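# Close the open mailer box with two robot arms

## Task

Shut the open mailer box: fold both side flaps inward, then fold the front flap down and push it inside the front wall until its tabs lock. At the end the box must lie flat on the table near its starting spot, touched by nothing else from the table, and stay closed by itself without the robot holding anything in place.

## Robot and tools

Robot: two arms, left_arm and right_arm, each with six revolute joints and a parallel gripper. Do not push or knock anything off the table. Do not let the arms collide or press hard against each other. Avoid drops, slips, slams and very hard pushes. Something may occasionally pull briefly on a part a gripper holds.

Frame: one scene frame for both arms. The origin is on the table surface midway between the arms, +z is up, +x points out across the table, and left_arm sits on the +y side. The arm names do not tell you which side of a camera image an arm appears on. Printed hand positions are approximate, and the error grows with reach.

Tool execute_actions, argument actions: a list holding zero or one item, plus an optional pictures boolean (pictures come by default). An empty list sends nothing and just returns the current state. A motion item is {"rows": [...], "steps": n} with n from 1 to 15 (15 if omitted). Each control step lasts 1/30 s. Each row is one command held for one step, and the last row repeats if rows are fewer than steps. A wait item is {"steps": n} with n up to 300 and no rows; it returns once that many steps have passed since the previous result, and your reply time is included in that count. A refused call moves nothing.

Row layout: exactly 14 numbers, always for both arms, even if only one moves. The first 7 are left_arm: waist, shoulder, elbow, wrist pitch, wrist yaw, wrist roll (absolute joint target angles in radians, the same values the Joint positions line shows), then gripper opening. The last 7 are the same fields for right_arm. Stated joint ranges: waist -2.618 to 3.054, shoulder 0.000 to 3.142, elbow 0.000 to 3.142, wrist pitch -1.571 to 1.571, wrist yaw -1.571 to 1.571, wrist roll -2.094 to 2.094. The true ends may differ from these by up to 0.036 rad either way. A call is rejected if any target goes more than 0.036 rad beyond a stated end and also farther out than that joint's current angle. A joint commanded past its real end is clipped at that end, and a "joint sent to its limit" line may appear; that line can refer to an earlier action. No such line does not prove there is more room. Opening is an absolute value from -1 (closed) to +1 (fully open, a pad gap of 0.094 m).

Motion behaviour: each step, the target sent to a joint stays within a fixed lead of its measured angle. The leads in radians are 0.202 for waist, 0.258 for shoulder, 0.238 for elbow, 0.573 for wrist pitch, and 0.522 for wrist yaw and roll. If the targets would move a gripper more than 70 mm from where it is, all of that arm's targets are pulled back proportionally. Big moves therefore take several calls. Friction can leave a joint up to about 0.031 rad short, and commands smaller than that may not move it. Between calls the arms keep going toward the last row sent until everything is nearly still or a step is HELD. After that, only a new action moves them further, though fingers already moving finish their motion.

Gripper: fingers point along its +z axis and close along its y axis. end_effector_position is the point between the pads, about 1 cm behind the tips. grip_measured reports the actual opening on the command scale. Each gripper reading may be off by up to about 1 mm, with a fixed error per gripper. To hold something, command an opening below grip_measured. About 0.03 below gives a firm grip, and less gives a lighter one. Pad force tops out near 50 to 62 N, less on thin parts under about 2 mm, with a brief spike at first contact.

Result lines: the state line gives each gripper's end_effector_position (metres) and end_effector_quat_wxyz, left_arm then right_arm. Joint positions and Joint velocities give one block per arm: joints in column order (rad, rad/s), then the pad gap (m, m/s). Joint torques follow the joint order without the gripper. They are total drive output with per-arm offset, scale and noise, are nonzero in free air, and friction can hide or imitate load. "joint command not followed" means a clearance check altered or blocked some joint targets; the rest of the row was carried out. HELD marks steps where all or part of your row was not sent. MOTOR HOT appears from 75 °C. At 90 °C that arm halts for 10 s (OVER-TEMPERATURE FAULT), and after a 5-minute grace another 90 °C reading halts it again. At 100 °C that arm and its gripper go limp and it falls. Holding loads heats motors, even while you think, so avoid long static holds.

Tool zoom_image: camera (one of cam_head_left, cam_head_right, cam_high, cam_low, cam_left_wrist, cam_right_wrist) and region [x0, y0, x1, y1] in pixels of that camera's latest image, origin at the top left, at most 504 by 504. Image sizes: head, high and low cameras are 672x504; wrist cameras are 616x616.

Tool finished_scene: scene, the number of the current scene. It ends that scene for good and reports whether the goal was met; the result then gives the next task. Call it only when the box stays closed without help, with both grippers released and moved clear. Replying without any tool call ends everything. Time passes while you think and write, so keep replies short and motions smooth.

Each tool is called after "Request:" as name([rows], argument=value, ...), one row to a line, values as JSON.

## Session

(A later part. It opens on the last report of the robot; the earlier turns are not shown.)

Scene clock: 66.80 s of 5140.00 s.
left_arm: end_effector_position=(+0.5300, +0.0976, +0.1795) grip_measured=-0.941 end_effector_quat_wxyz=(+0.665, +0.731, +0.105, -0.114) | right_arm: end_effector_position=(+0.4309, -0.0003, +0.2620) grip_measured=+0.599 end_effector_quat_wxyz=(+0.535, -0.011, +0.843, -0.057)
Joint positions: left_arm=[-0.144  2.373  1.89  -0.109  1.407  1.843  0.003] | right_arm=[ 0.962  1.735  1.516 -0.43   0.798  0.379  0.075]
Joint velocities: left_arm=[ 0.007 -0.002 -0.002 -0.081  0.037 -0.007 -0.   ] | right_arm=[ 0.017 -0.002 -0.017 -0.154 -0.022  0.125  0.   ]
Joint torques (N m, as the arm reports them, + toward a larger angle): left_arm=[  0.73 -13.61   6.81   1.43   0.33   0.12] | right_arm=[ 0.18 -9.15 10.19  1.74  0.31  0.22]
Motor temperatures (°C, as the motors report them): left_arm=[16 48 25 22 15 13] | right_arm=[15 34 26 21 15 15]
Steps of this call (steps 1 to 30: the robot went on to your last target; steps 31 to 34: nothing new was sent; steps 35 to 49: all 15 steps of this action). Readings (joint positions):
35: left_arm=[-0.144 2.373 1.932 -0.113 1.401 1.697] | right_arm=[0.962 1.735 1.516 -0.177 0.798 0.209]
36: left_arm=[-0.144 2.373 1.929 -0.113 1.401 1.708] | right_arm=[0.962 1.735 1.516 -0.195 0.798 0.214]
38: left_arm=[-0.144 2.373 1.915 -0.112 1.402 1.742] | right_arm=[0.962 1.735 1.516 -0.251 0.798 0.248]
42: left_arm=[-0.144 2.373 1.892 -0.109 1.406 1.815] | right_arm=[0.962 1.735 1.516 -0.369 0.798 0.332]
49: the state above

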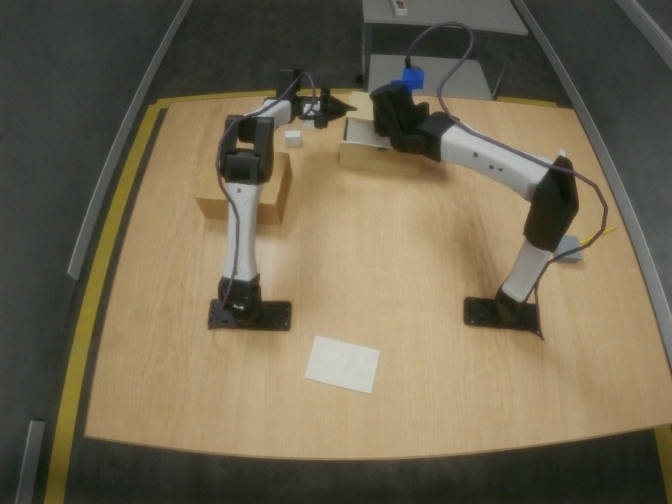

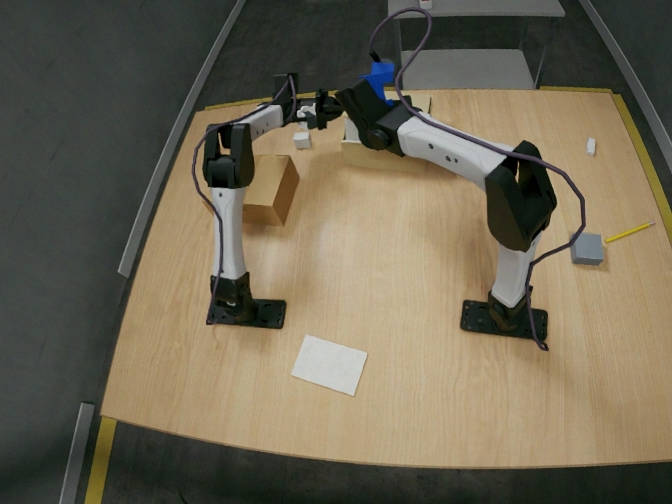

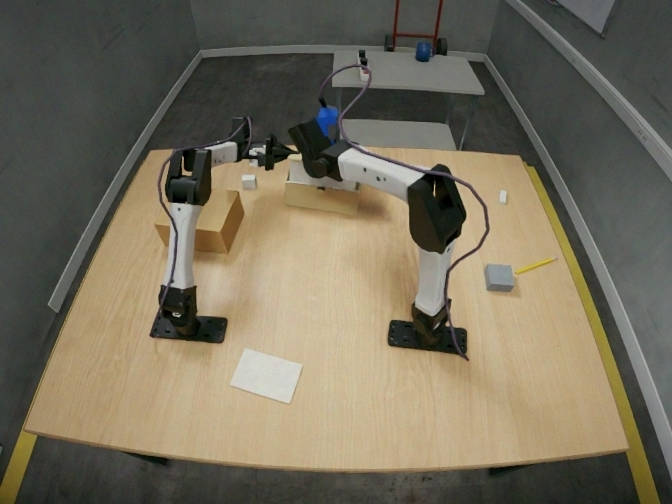

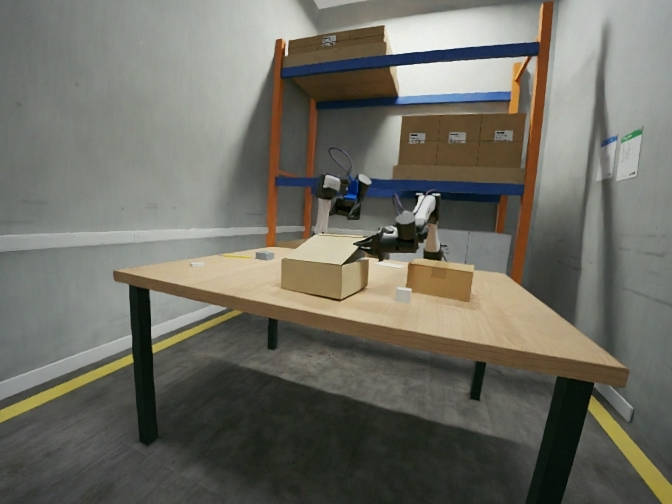

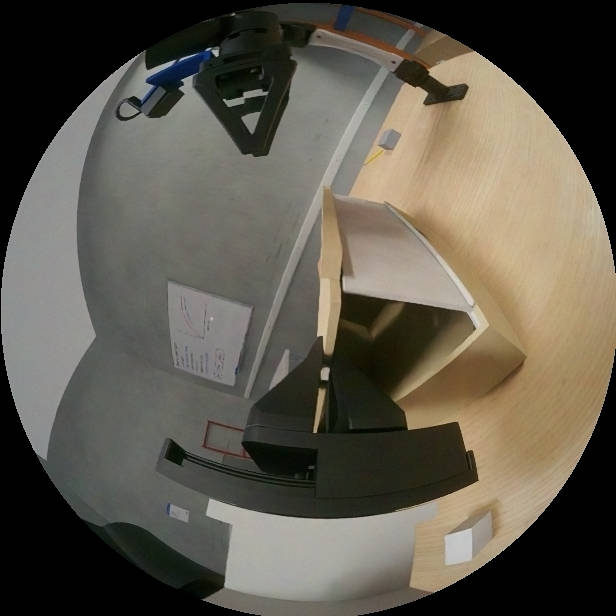

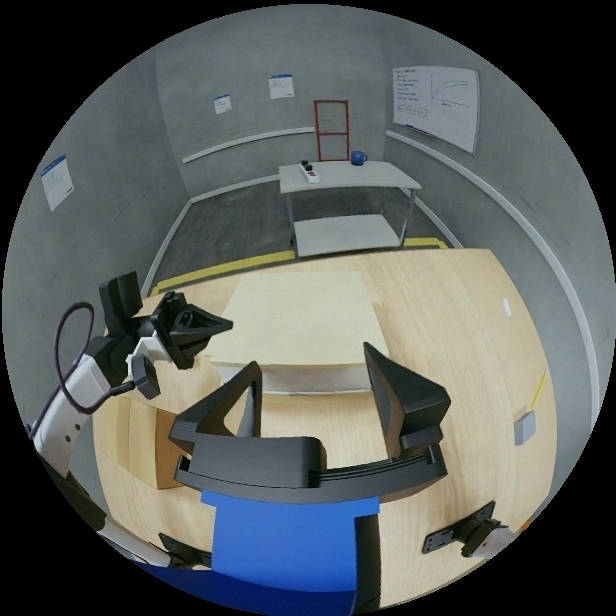

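Request:
execute_actions([
  {"rows":[[-0.14,2.39,1.865,-0.1,1.4,1.88,-1,0.9,1.76,1.6,-0.5,0.75,0.38,0.6],[-0.14,2.395,1.86,-0.09,1.4,1.9,-1,0.86,1.79,1.67,-0.56,0.68,0.35,0.6],[-0.14,2.40,1.86,-0.08,1.4,1.92,-1,0.82,1.82,1.74,-0.62,0.6,0.32,0.6],[-0.14,2.405,1.855,-0.07,1.4,1.94,-1,0.78,1.85,1.81,-0.68,0.52,0.3,0.6],[-0.14,2.41,1.85,-0.06,1.4,1.96,-1,0.74,1.88,1.88,-0.74,0.44,0.3,0.6],[-0.14,2.415,1.85,-0.05,1.4,1.98,-1,0.71,1.91,1.95,-0.8,0.36,0.3,0.6],[-0.14,2.415,1.85,-0.05,1.4,2.0,-1,0.68,1.95,2.02,-0.86,0.28,0.3,0.6],[-0.14,2.415,1.85,-0.05,1.4,2.0,-1,0.65,1.99,2.09,-0.92,0.2,0.3,0.6],[-0.14,2.415,1.85,-0.05,1.4,2.0,-1,0.63,2.03,2.16,-0.99,0.12,0.3,0.6],[-0.14,2.415,1.85,-0.05,1.4,2.0,-1,0.61,2.07,2.23,-1.06,0.06,0.3,0.6],[-0.14,2.415,1.85,-0.05,1.4,2.0,-1,0.6,2.11,2.29,-1.12,0,0.3,0.6],[-0.14,2.415,1.85,-0.05,1.4,2.0,-1,0.6,2.15,2.33,-1.18,0,0.0,0.6]],"steps":15},
], pictures=false)

Request:
execute_actions([
  {"steps":15},
])

Scene clock: 68.60 s of 5140.00 s.
left_arm: end_effector_position=(+0.5233, +0.0975, +0.1774) grip_measured=-0.941 end_effector_quat_wxyz=(+0.679, +0.727, +0.047, -0.090) | right_arm: end_effector_position=(+0.5298, -0.0474, +0.2640) grip_measured=+0.599 end_effector_quat_wxyz=(+0.363, -0.112, +0.924, +0.046)
Joint positions: left_arm=[-0.144  2.381  1.873 -0.076  1.456  1.953  0.003] | right_arm=[ 0.577  2.118  2.309 -1.021  0.127  0.143  0.075]
Joint velocities: left_arm=[-0.012 -0.012  0.002 -0.037  0.022  0.051  0.002] | right_arm=[ 0.037  0.383  0.076 -0.945 -0.828 -0.93  -0.001]
Joint torques (N m, as the arm reports them, + toward a larger angle): left_arm=[  0.74 -11.1    6.5    1.8   -0.22   0.33] | right_arm=[  1.77 -11.89  10.53   1.63   0.02   0.03]
Motor temperatures (°C, as the motors report them): left_arm=[16 48 25 22 15 13] | right_arm=[15 34 26 21 15 15]
Steps of this call (steps 1 to 30: the robot went on to your last target; steps 31 to 39: nothing new was sent; steps 40 to 54: all 15 steps of this action). Readings (joint positions):
40: left_arm=[-0.144 2.373 1.890 -0.109 1.408 1.847] | right_arm=[0.957 1.738 1.528 -0.459 0.790 0.391]
41: left_arm=[-0.144 2.373 1.888 -0.107 1.409 1.853] | right_arm=[0.944 1.752 1.562 -0.487 0.769 0.385]
43: left_arm=[-0.144 2.373 1.883 -0.101 1.415 1.871] | right_arm=[0.886 1.800 1.680 -0.550 0.693 0.362]
47: left_arm=[-0.144 2.378 1.875 -0.083 1.437 1.919] | right_arm=[0.714 1.919 1.967 -0.705 0.470 0.330]
54: the state above

Scene clock: 69.10 s of 5140.00 s.
left_arm: end_effector_position=(+0.5227, +0.0975, +0.1778) grip_measured=-0.941 end_effector_quat_wxyz=(+0.680, +0.727, +0.043, -0.089) | right_arm: end_effector_position=(+0.4959, -0.0293, +0.2204) grip_measured=+0.599 end_effector_quat_wxyz=(+0.267, -0.209, +0.939, +0.059)
Joint positions: left_arm=[-0.144  2.381  1.873 -0.076  1.46   1.962  0.003] | right_arm=[ 0.597  2.158  2.31  -1.17   0.009  0.013  0.075]
Joint velocities: left_arm=[ 0.007  0.002  0.007 -0.022 -0.066 -0.066  0.001] | right_arm=[ 0.002 -0.012 -0.002 -0.066 -0.037 -0.037  0.   ]
Joint torques (N m, as the arm reports them, + toward a larger angle): left_arm=[  0.74 -11.08   6.46   1.79  -0.21   0.32] | right_arm=[  0.46 -13.28  10.91   1.47  -0.01   0.04]
Motor temperatures (°C, as the motors report them): left_arm=[16 48 25 22 15 13] | right_arm=[15 34 26 21 15 15]
Steps of this call (steps 1 to 15: the robot went on to your last target). Readings (joint positions):
1: left_arm=[-0.144 2.381 1.873 -0.076 1.457 1.955] | right_arm=[0.580 2.129 2.310 -1.051 0.103 0.116]
2: left_arm=[-0.144 2.381 1.873 -0.076 1.458 1.956] | right_arm=[0.584 2.140 2.310 -1.079 0.083 0.095]
4: left_arm=[-0.144 2.381 1.873 -0.076 1.459 1.959] | right_arm=[0.592 2.154 2.310 -1.119 0.053 0.063]
8: left_arm=[-0.144 2.381 1.873 -0.076 1.460 1.961] | right_arm=[0.597 2.158 2.310 -1.156 0.023 0.031]
15: the state above

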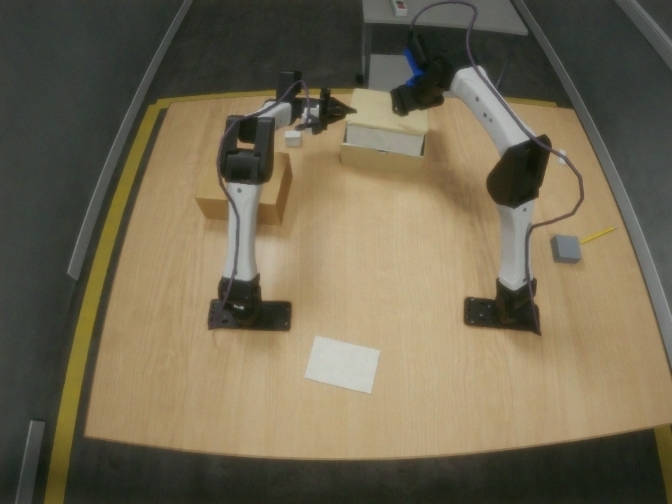

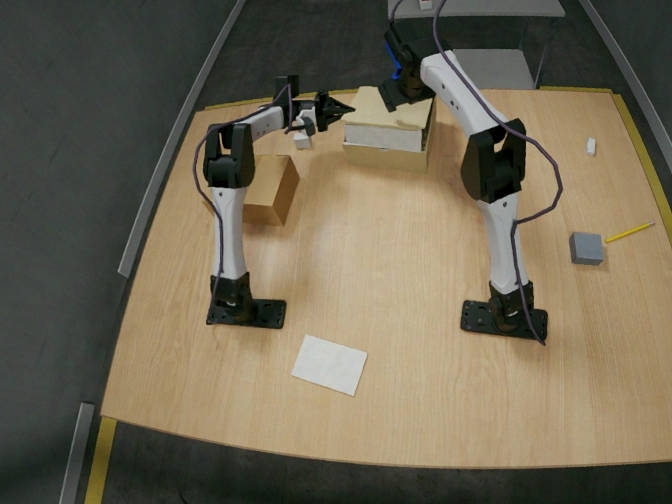

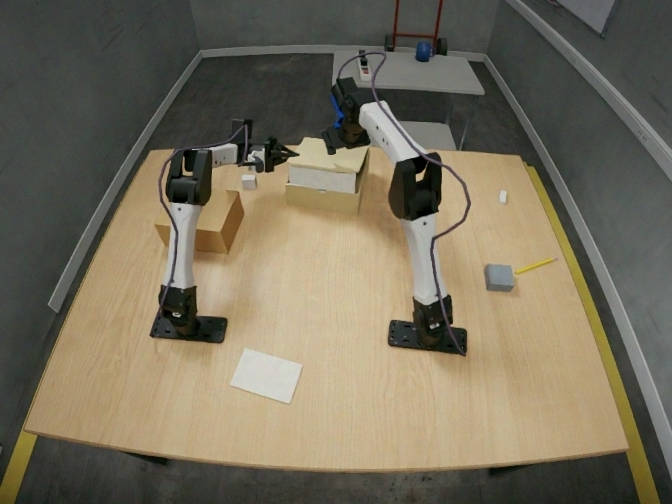

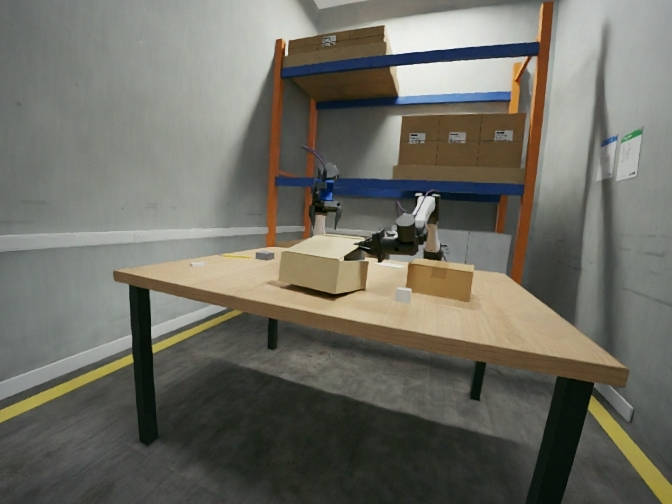

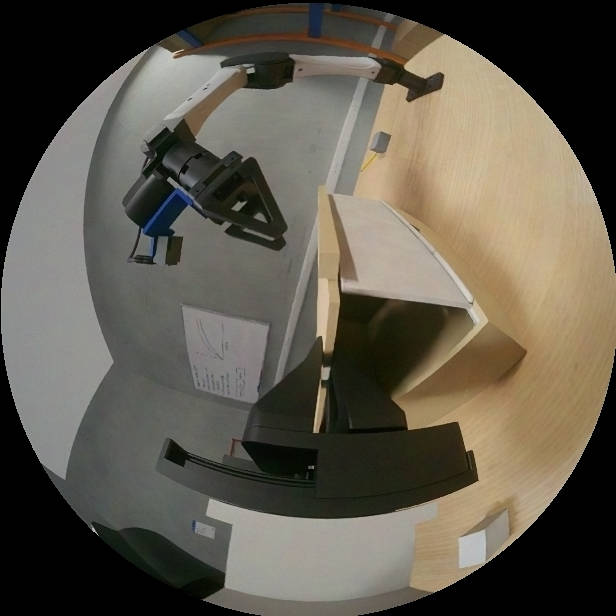

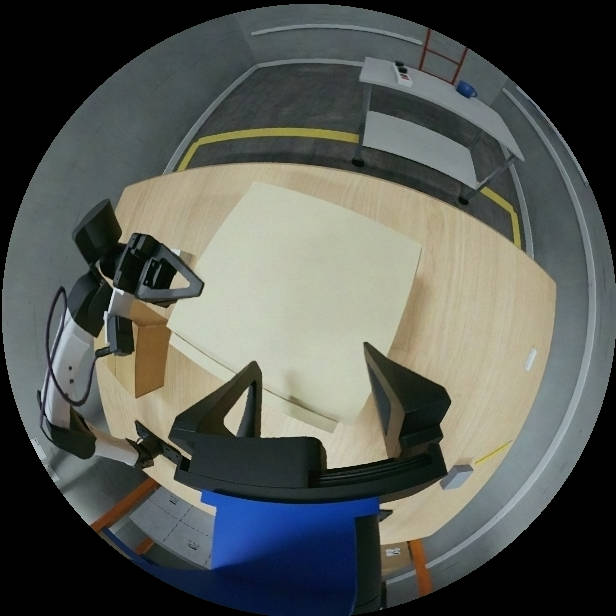

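Request:
execute_actions([
  {"rows":[[-0.14,2.39,1.88,-0.08,1.4,1.92,-1,0.62,2.05,2.22,-1.1,0,0,0.3],[-0.14,2.38,1.89,-0.09,1.4,1.88,-1,0.63,1.97,2.1,-1.0,0,0,0],[-0.14,2.37,1.9,-0.1,1.4,1.84,-1,0.64,1.89,1.98,-0.9,0,0,-0.4],[-0.14,2.36,1.91,-0.11,1.4,1.8,-1,0.65,1.81,1.86,-0.8,0,0,-1],[-0.14,2.36,1.92,-0.12,1.4,1.77,-1,0.66,1.74,1.74,-0.7,0,0,-1],[-0.14,2.36,1.92,-0.12,1.4,1.75,-1,0.67,1.68,1.62,-0.6,0,0,-1],[-0.14,2.36,1.92,-0.12,1.4,1.75,-1,0.68,1.62,1.5,-0.5,0,0,-1],[-0.14,2.36,1.92,-0.12,1.4,1.75,-1,0.69,1.58,1.4,-0.4,0,0,-1],[-0.14,2.36,1.92,-0.12,1.4,1.75,-1,0.7,1.55,1.3,-0.3,0,0,-1],[-0.14,2.36,1.92,-0.12,1.4,1.75,-1,0.7,1.53,1.2,-0.15,0,0,-1],[-0.14,2.36,1.92,-0.12,1.4,1.75,-1,0.7,1.52,1.1,0,0,0,-1],[-0.14,2.36,1.92,-0.12,1.4,1.75,-1,0.7,1.52,1.0,0.15,0,0,-1],[-0.14,2.36,1.92,-0.12,1.4,1.75,-1,0.7,1.52,0.9,0.3,0,0,-1]],"steps":15},
], pictures=false)

Request:
execute_actions([
  {"rows":[[-0.14,2.36,1.92,-0.12,1.4,1.75,-1,0.7,1.54,0.86,0.37,0,0,-1],[-0.14,2.36,1.92,-0.12,1.4,1.75,-1,0.7,1.56,0.83,0.43,0,0,-1],[-0.14,2.36,1.92,-0.12,1.4,1.75,-1,0.7,1.58,0.8,0.48,0,0,-1],[-0.14,2.36,1.92,-0.12,1.4,1.75,-1,0.7,1.598,0.77,0.53,0,0,-1]],"steps":15},
])

Scene clock: 71.43 s of 5140.00 s.
left_arm: end_effector_position=(+0.5307, +0.0972, +0.1860) grip_measured=-0.941 end_effector_quat_wxyz=(+0.664, +0.725, +0.123, -0.136) | right_arm: end_effector_position=(+0.4274, -0.0056, +0.2717) grip_measured=-0.981 end_effector_quat_wxyz=(+0.555, -0.221, +0.785, +0.161)
Joint positions: left_arm=[-0.144  2.374  1.906 -0.102  1.418  1.765  0.003] | right_arm=[ 0.701  1.482  1.15  -0.005  0.001  0.008  0.001]
Joint velocities: left_arm=[-0.012 -0.032  0.022 -0.037 -0.022 -0.095  0.   ] | right_arm=[-0.007  0.1   -2.2    2.381 -0.037  0.037 -0.001]
Joint torques (N m, as the arm reports them, + toward a larger angle): left_arm=[  0.73 -14.96  10.14   1.37   0.22  -0.09] | right_arm=[ 0.23 -4.86  7.45  1.6  -0.03 -0.01]
Motor temperatures (°C, as the motors report them): left_arm=[16 48 25 22 15 13] | right_arm=[15 34 26 21 15 15]
Steps of this call (steps 1 to 15: the robot went on to your last target; steps 16 to 55: nothing new was sent; steps 56 to 70: all 15 steps of this action). Readings (joint positions):
56: left_arm=[-0.144 2.381 1.873 -0.076 1.460 1.952] | right_arm=[0.598 2.145 2.289 -1.156 0.006 0.009]
57: left_arm=[-0.144 2.381 1.875 -0.076 1.459 1.936] | right_arm=[0.600 2.110 2.228 -1.121 0.006 0.009]
59: left_arm=[-0.144 2.381 1.884 -0.082 1.451 1.893] | right_arm=[0.613 1.991 2.044 -1.029 0.006 0.009]
63: left_arm=[-0.144 2.378 1.903 -0.098 1.427 1.811] | right_arm=[0.665 1.691 1.680 -0.757 0.005 0.009]
70: the state above

Scene clock: 71.93 s of 5140.00 s.
left_arm: end_effector_position=(+0.5308, +0.0972, +0.1864) grip_measured=-0.941 end_effector_quat_wxyz=(+0.663, +0.725, +0.125, -0.138) | right_arm: end_effector_position=(+0.4145, -0.0136, +0.1393) grip_measured=-0.981 end_effector_quat_wxyz=(+0.539, -0.224, +0.797, +0.156)
Joint positions: left_arm=[-0.144  2.373  1.907 -0.102  1.418  1.757  0.003] | right_arm=[0.701 1.614 0.751 0.484 0.001 0.008 0.001]
Joint velocities: left_arm=[ 0.007 -0.002 -0.012 -0.022 -0.007  0.007  0.   ] | right_arm=[-0.007 -0.022 -0.012  0.315 -0.066 -0.007 -0.001]
Joint torques (N m, as the arm reports them, + toward a larger angle): left_arm=[  0.73 -14.85  10.14   1.37   0.21  -0.11] | right_arm=[ 0.21 -8.67 10.9   2.26  0.01  0.  ]
Motor temperatures (°C, as the motors report them): left_arm=[16 48 25 22 15 13] | right_arm=[15 34 26 21 15 15]
Steps of this call (steps 1 to 15: all 15 steps of this action). Readings (joint positions):
1: left_arm=[-0.144 2.373 1.906 -0.102 1.418 1.763] | right_arm=[0.701 1.489 1.070 0.075 0.001 0.008]
2: left_arm=[-0.144 2.373 1.907 -0.102 1.418 1.762] | right_arm=[0.701 1.502 0.990 0.151 0.001 0.008]
4: left_arm=[-0.144 2.373 1.907 -0.102 1.418 1.760] | right_arm=[0.701 1.550 0.855 0.265 0.001 0.008]
8: left_arm=[-0.144 2.373 1.907 -0.102 1.418 1.758] | right_arm=[0.701 1.628 0.752 0.350 0.001 0.008]
15: the state above

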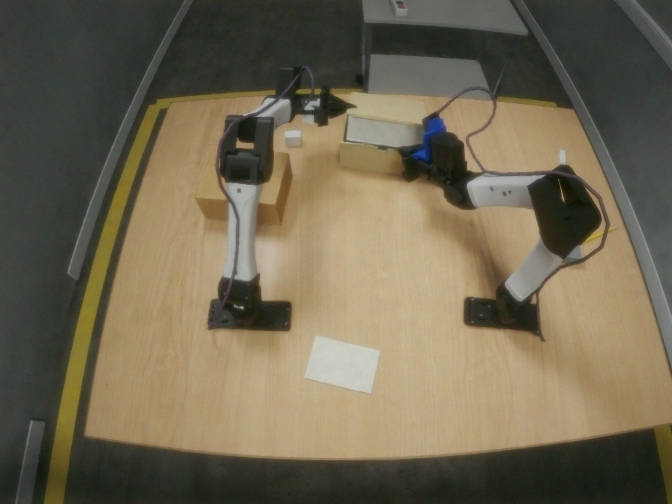

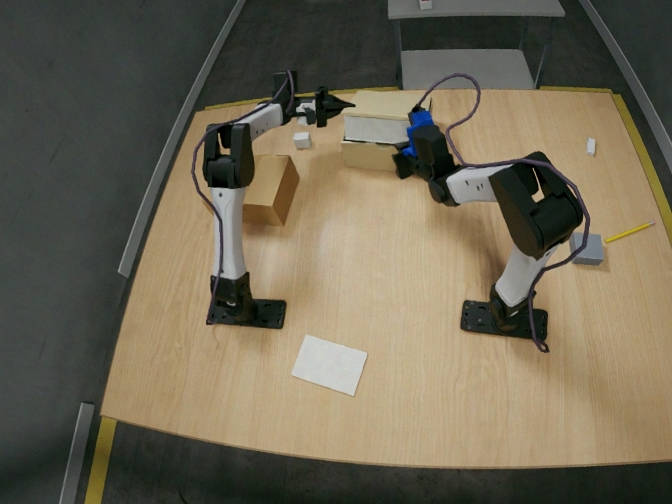

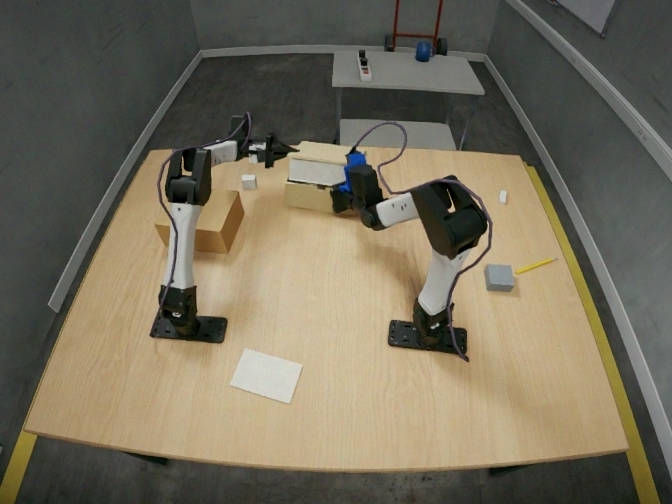

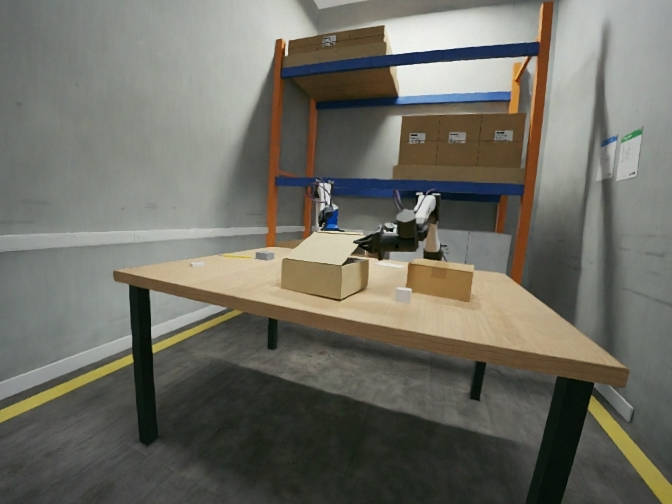

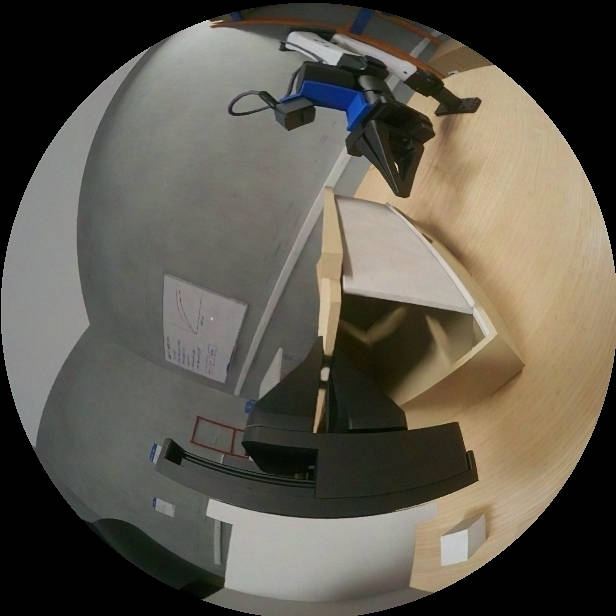

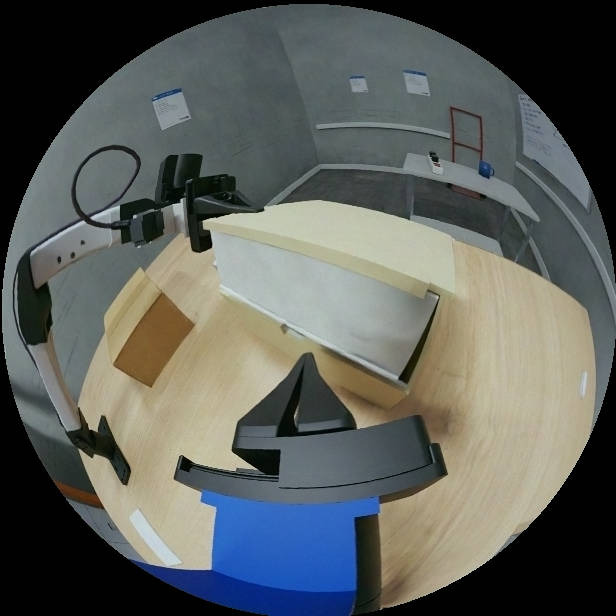

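Request:
execute_actions([
  {"rows":[[-0.14,2.36,1.92,-0.12,1.4,1.75,-1,0.7,1.6,0.81,0.53,0,0,-1],[-0.14,2.36,1.92,-0.12,1.4,1.75,-1,0.7,1.61,0.83,0.53,0,0,-1],[-0.14,2.36,1.92,-0.12,1.4,1.75,-1,0.7,1.63,0.85,0.53,0,0,-1],[-0.14,2.36,1.92,-0.12,1.4,1.75,-1,0.7,1.65,0.87,0.52,0,0,-1],[-0.14,2.36,1.92,-0.12,1.4,1.75,-1,0.7,1.67,0.89,0.52,0,0,-1],[-0.14,2.36,1.92,-0.12,1.4,1.75,-1,0.7,1.69,0.91,0.51,0,0,-1],[-0.14,2.36,1.92,-0.12,1.4,1.75,-1,0.7,1.715,0.93,0.51,0,0,-1],[-0.14,2.36,1.92,-0.12,1.4,1.75,-1,0.7,1.74,0.95,0.5,0,0,-1],[-0.14,2.36,1.92,-0.12,1.4,1.75,-1,0.7,1.76,0.97,0.5,0,0,-1],[-0.14,2.36,1.92,-0.12,1.4,1.75,-1,0.7,1.78,0.99,0.5,0,0,-1],[-0.14,2.36,1.92,-0.12,1.4,1.75,-1,0.7,1.8,1.01,0.5,0,0,-1]],"steps":15},
])

Scene clock: 73.30 s of 5140.00 s.
left_arm: end_effector_position=(+0.5347, +0.0988, +0.1847) grip_measured=-0.941 end_effector_quat_wxyz=(+0.661, +0.727, +0.133, -0.130) | right_arm: end_effector_position=(+0.4658, +0.0202, +0.1660) grip_measured=-0.981 end_effector_quat_wxyz=(+0.572, -0.220, +0.772, +0.169)
Joint positions: left_arm=[-0.141  2.373  1.907 -0.1    1.397  1.756  0.003] | right_arm=[ 0.701  1.789  0.988  0.508 -0.008  0.008  0.001]
Joint velocities: left_arm=[ 0.007  0.002  0.012  0.007 -0.051  0.022  0.001] | right_arm=[-0.002  0.09  -0.017 -0.168  0.007  0.007 -0.   ]
Joint torques (N m, as the arm reports them, + toward a larger angle): left_arm=[  0.45 -14.98  10.2    1.36   0.42  -0.12] | right_arm=[ 0.32 -9.15 11.38  2.32  0.1   0.  ]
Motor temperatures (°C, as the motors report them): left_arm=[16 49 25 22 15 13] | right_arm=[15 34 26 21 15 15]
Steps of this call (steps 1 to 26: the robot went on to your last target; steps 27 to 41: all 15 steps of this action). Readings (joint positions):
27: left_arm=[-0.144 2.373 1.907 -0.102 1.418 1.757] | right_arm=[0.701 1.614 0.756 0.510 0.001 0.008]
28: left_arm=[-0.144 2.373 1.907 -0.102 1.418 1.757] | right_arm=[0.701 1.614 0.768 0.504 0.001 0.008]
30: left_arm=[-0.144 2.373 1.907 -0.102 1.418 1.757] | right_arm=[0.701 1.619 0.809 0.503 0.001 0.008]
34: left_arm=[-0.144 2.373 1.907 -0.102 1.418 1.757] | right_arm=[0.701 1.673 0.909 0.515 0.001 0.008]
41: the state above

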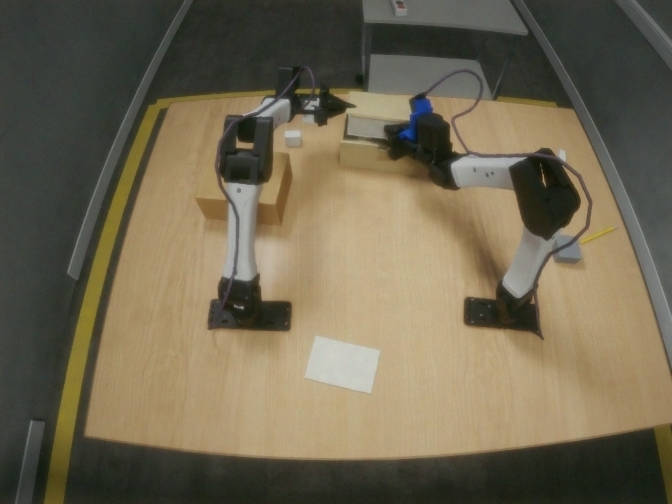

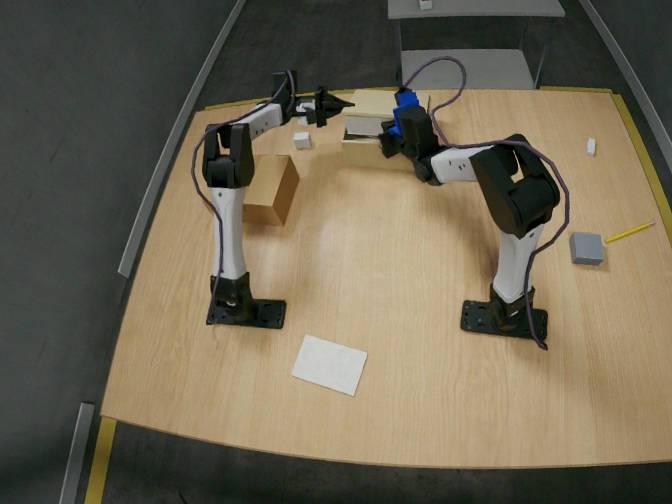

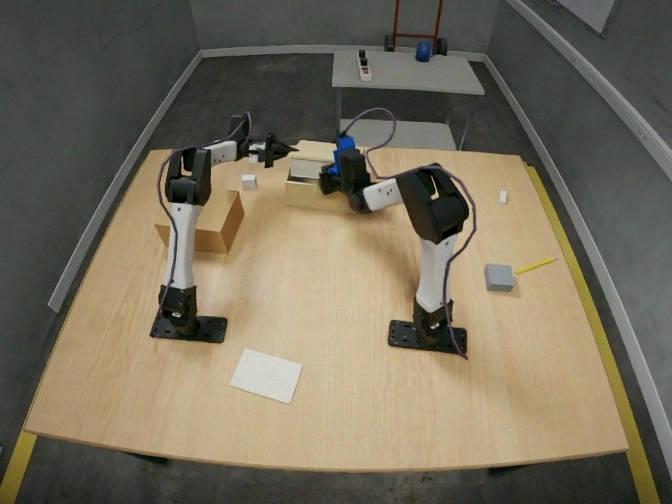

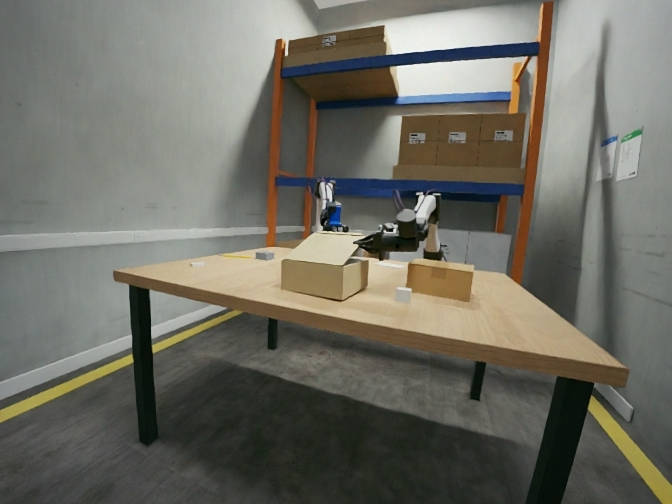

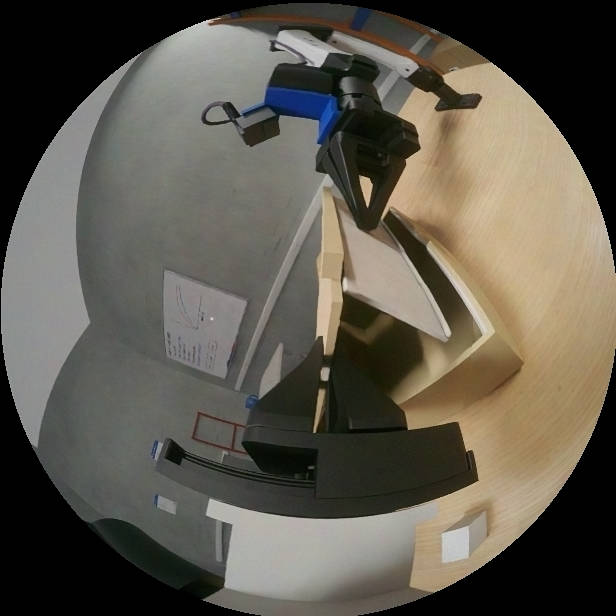

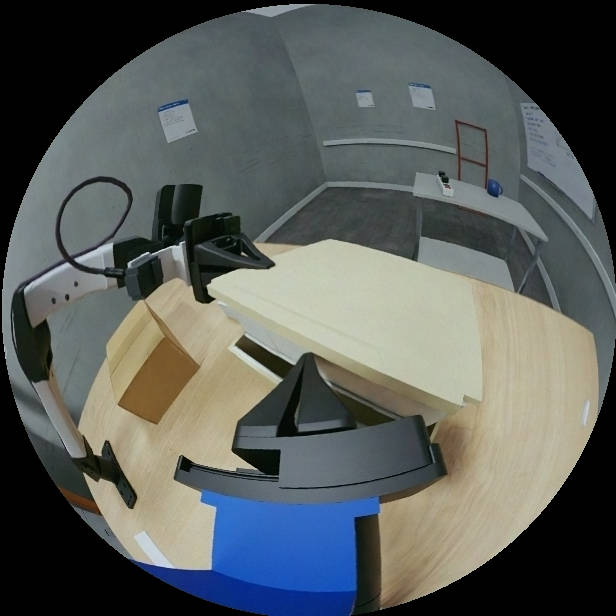

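Pushed in. Lower both: right ~2 cm, left ~1.8 cm.

Request:
execute_actions([
  {"rows":[[-0.14,2.375,1.89,-0.12,1.4,1.78,-1,0.7,1.79,0.97,0.5,0,0,-1],[-0.14,2.375,1.88,-0.12,1.4,1.81,-1,0.7,1.79,0.96,0.5,0,0,-1],[-0.14,2.375,1.87,-0.12,1.4,1.84,-1,0.7,1.79,0.95,0.5,0,0,-1],[-0.14,2.375,1.86,-0.12,1.4,1.87,-1,0.7,1.79,0.94,0.5,0,0,-1],[-0.14,2.375,1.85,-0.12,1.4,1.9,-1,0.7,1.79,0.935,0.5,0,0,-1],[-0.14,2.375,1.84,-0.12,1.4,1.93,-1,0.7,1.79,0.93,0.5,0,0,-1],[-0.14,2.375,1.83,-0.12,1.4,1.95,-1,0.7,1.79,0.93,0.5,0,0,-1]],"steps":15},
])

Scene clock: 74.47 s of 5140.00 s.
left_arm: end_effector_position=(+0.5277, +0.0997, +0.1688) grip_measured=-0.941 end_effector_quat_wxyz=(+0.667, +0.736, +0.078, -0.087) | right_arm: end_effector_position=(+0.4558, +0.0140, +0.1392) grip_measured=-0.981 end_effector_quat_wxyz=(+0.545, -0.225, +0.791, +0.162)
Joint positions: left_arm=[-0.141  2.373  1.854 -0.092  1.406  1.939  0.003] | right_arm=[ 0.701  1.792  0.939  0.492 -0.008  0.008  0.001]
Joint velocities: left_arm=[ 0.007  0.002 -0.017  0.022  0.022  0.037 -0.   ] | right_arm=[-0.007 -0.022 -0.017  0.037 -0.037  0.022 -0.   ]
Joint torques (N m, as the arm reports them, + toward a larger angle): left_arm=[  0.44 -13.57   6.5    1.23   0.36  -0.04] | right_arm=[ 0.26 -9.69  7.98  2.29  0.09  0.  ]
Motor temperatures (°C, as the motors report them): left_arm=[16 49 26 22 15 13] | right_arm=[15 34 26 21 15 15]
Steps of this call (steps 1 to 15: the robot went on to your last target; steps 16 to 20: nothing new was sent; steps 21 to 35: all 15 steps of this action). Readings (joint positions):
21: left_arm=[-0.141 2.373 1.907 -0.099 1.397 1.760] | right_arm=[0.701 1.792 0.988 0.501 -0.008 0.008]
22: left_arm=[-0.141 2.373 1.907 -0.099 1.397 1.768] | right_arm=[0.701 1.792 0.986 0.501 -0.008 0.008]
24: left_arm=[-0.141 2.373 1.899 -0.099 1.397 1.797] | right_arm=[0.701 1.792 0.974 0.502 -0.008 0.008]
28: left_arm=[-0.141 2.373 1.864 -0.093 1.402 1.885] | right_arm=[0.701 1.792 0.944 0.497 -0.008 0.008]
35: the state above

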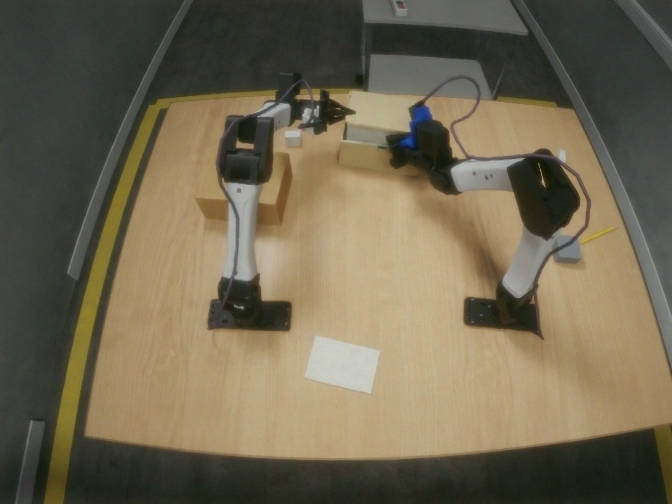

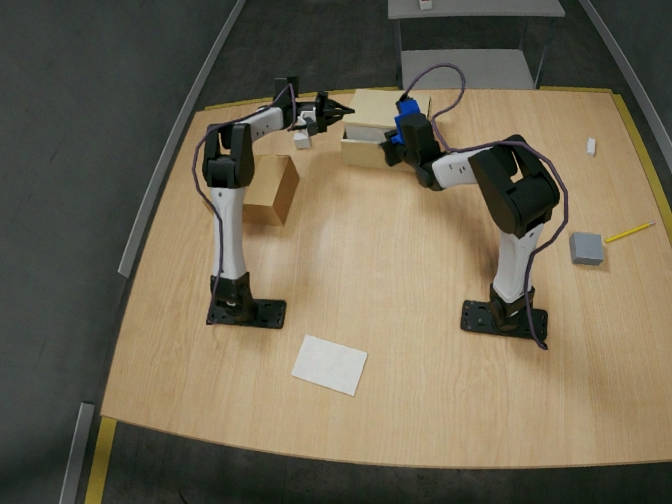

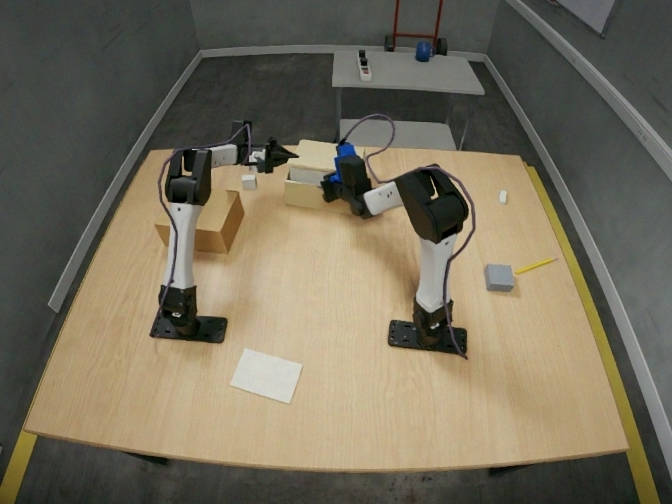

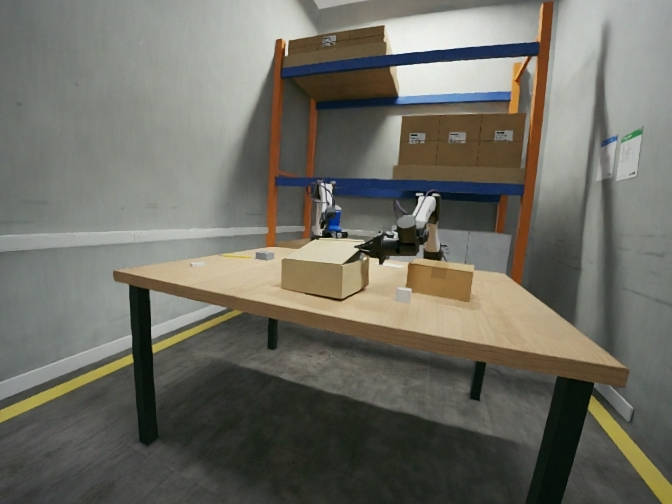

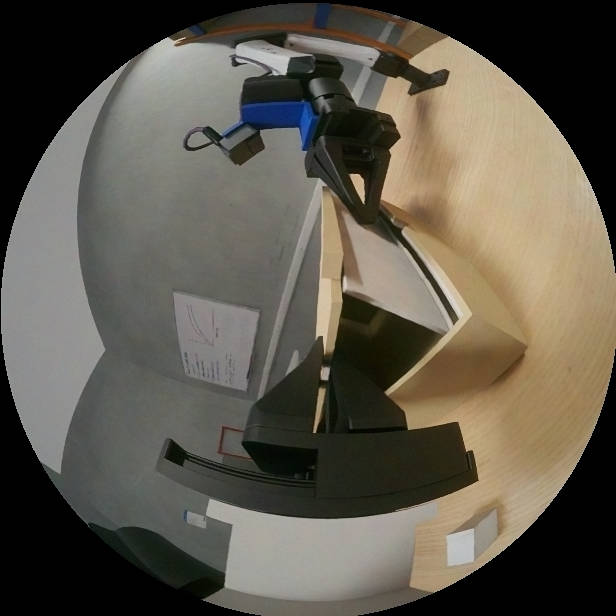

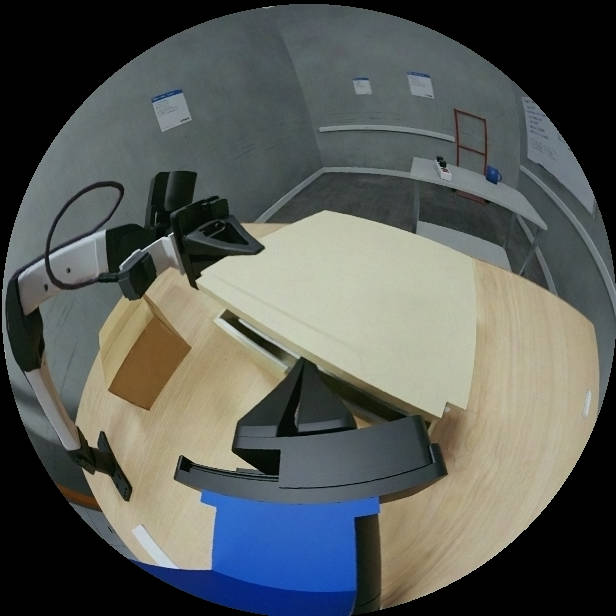

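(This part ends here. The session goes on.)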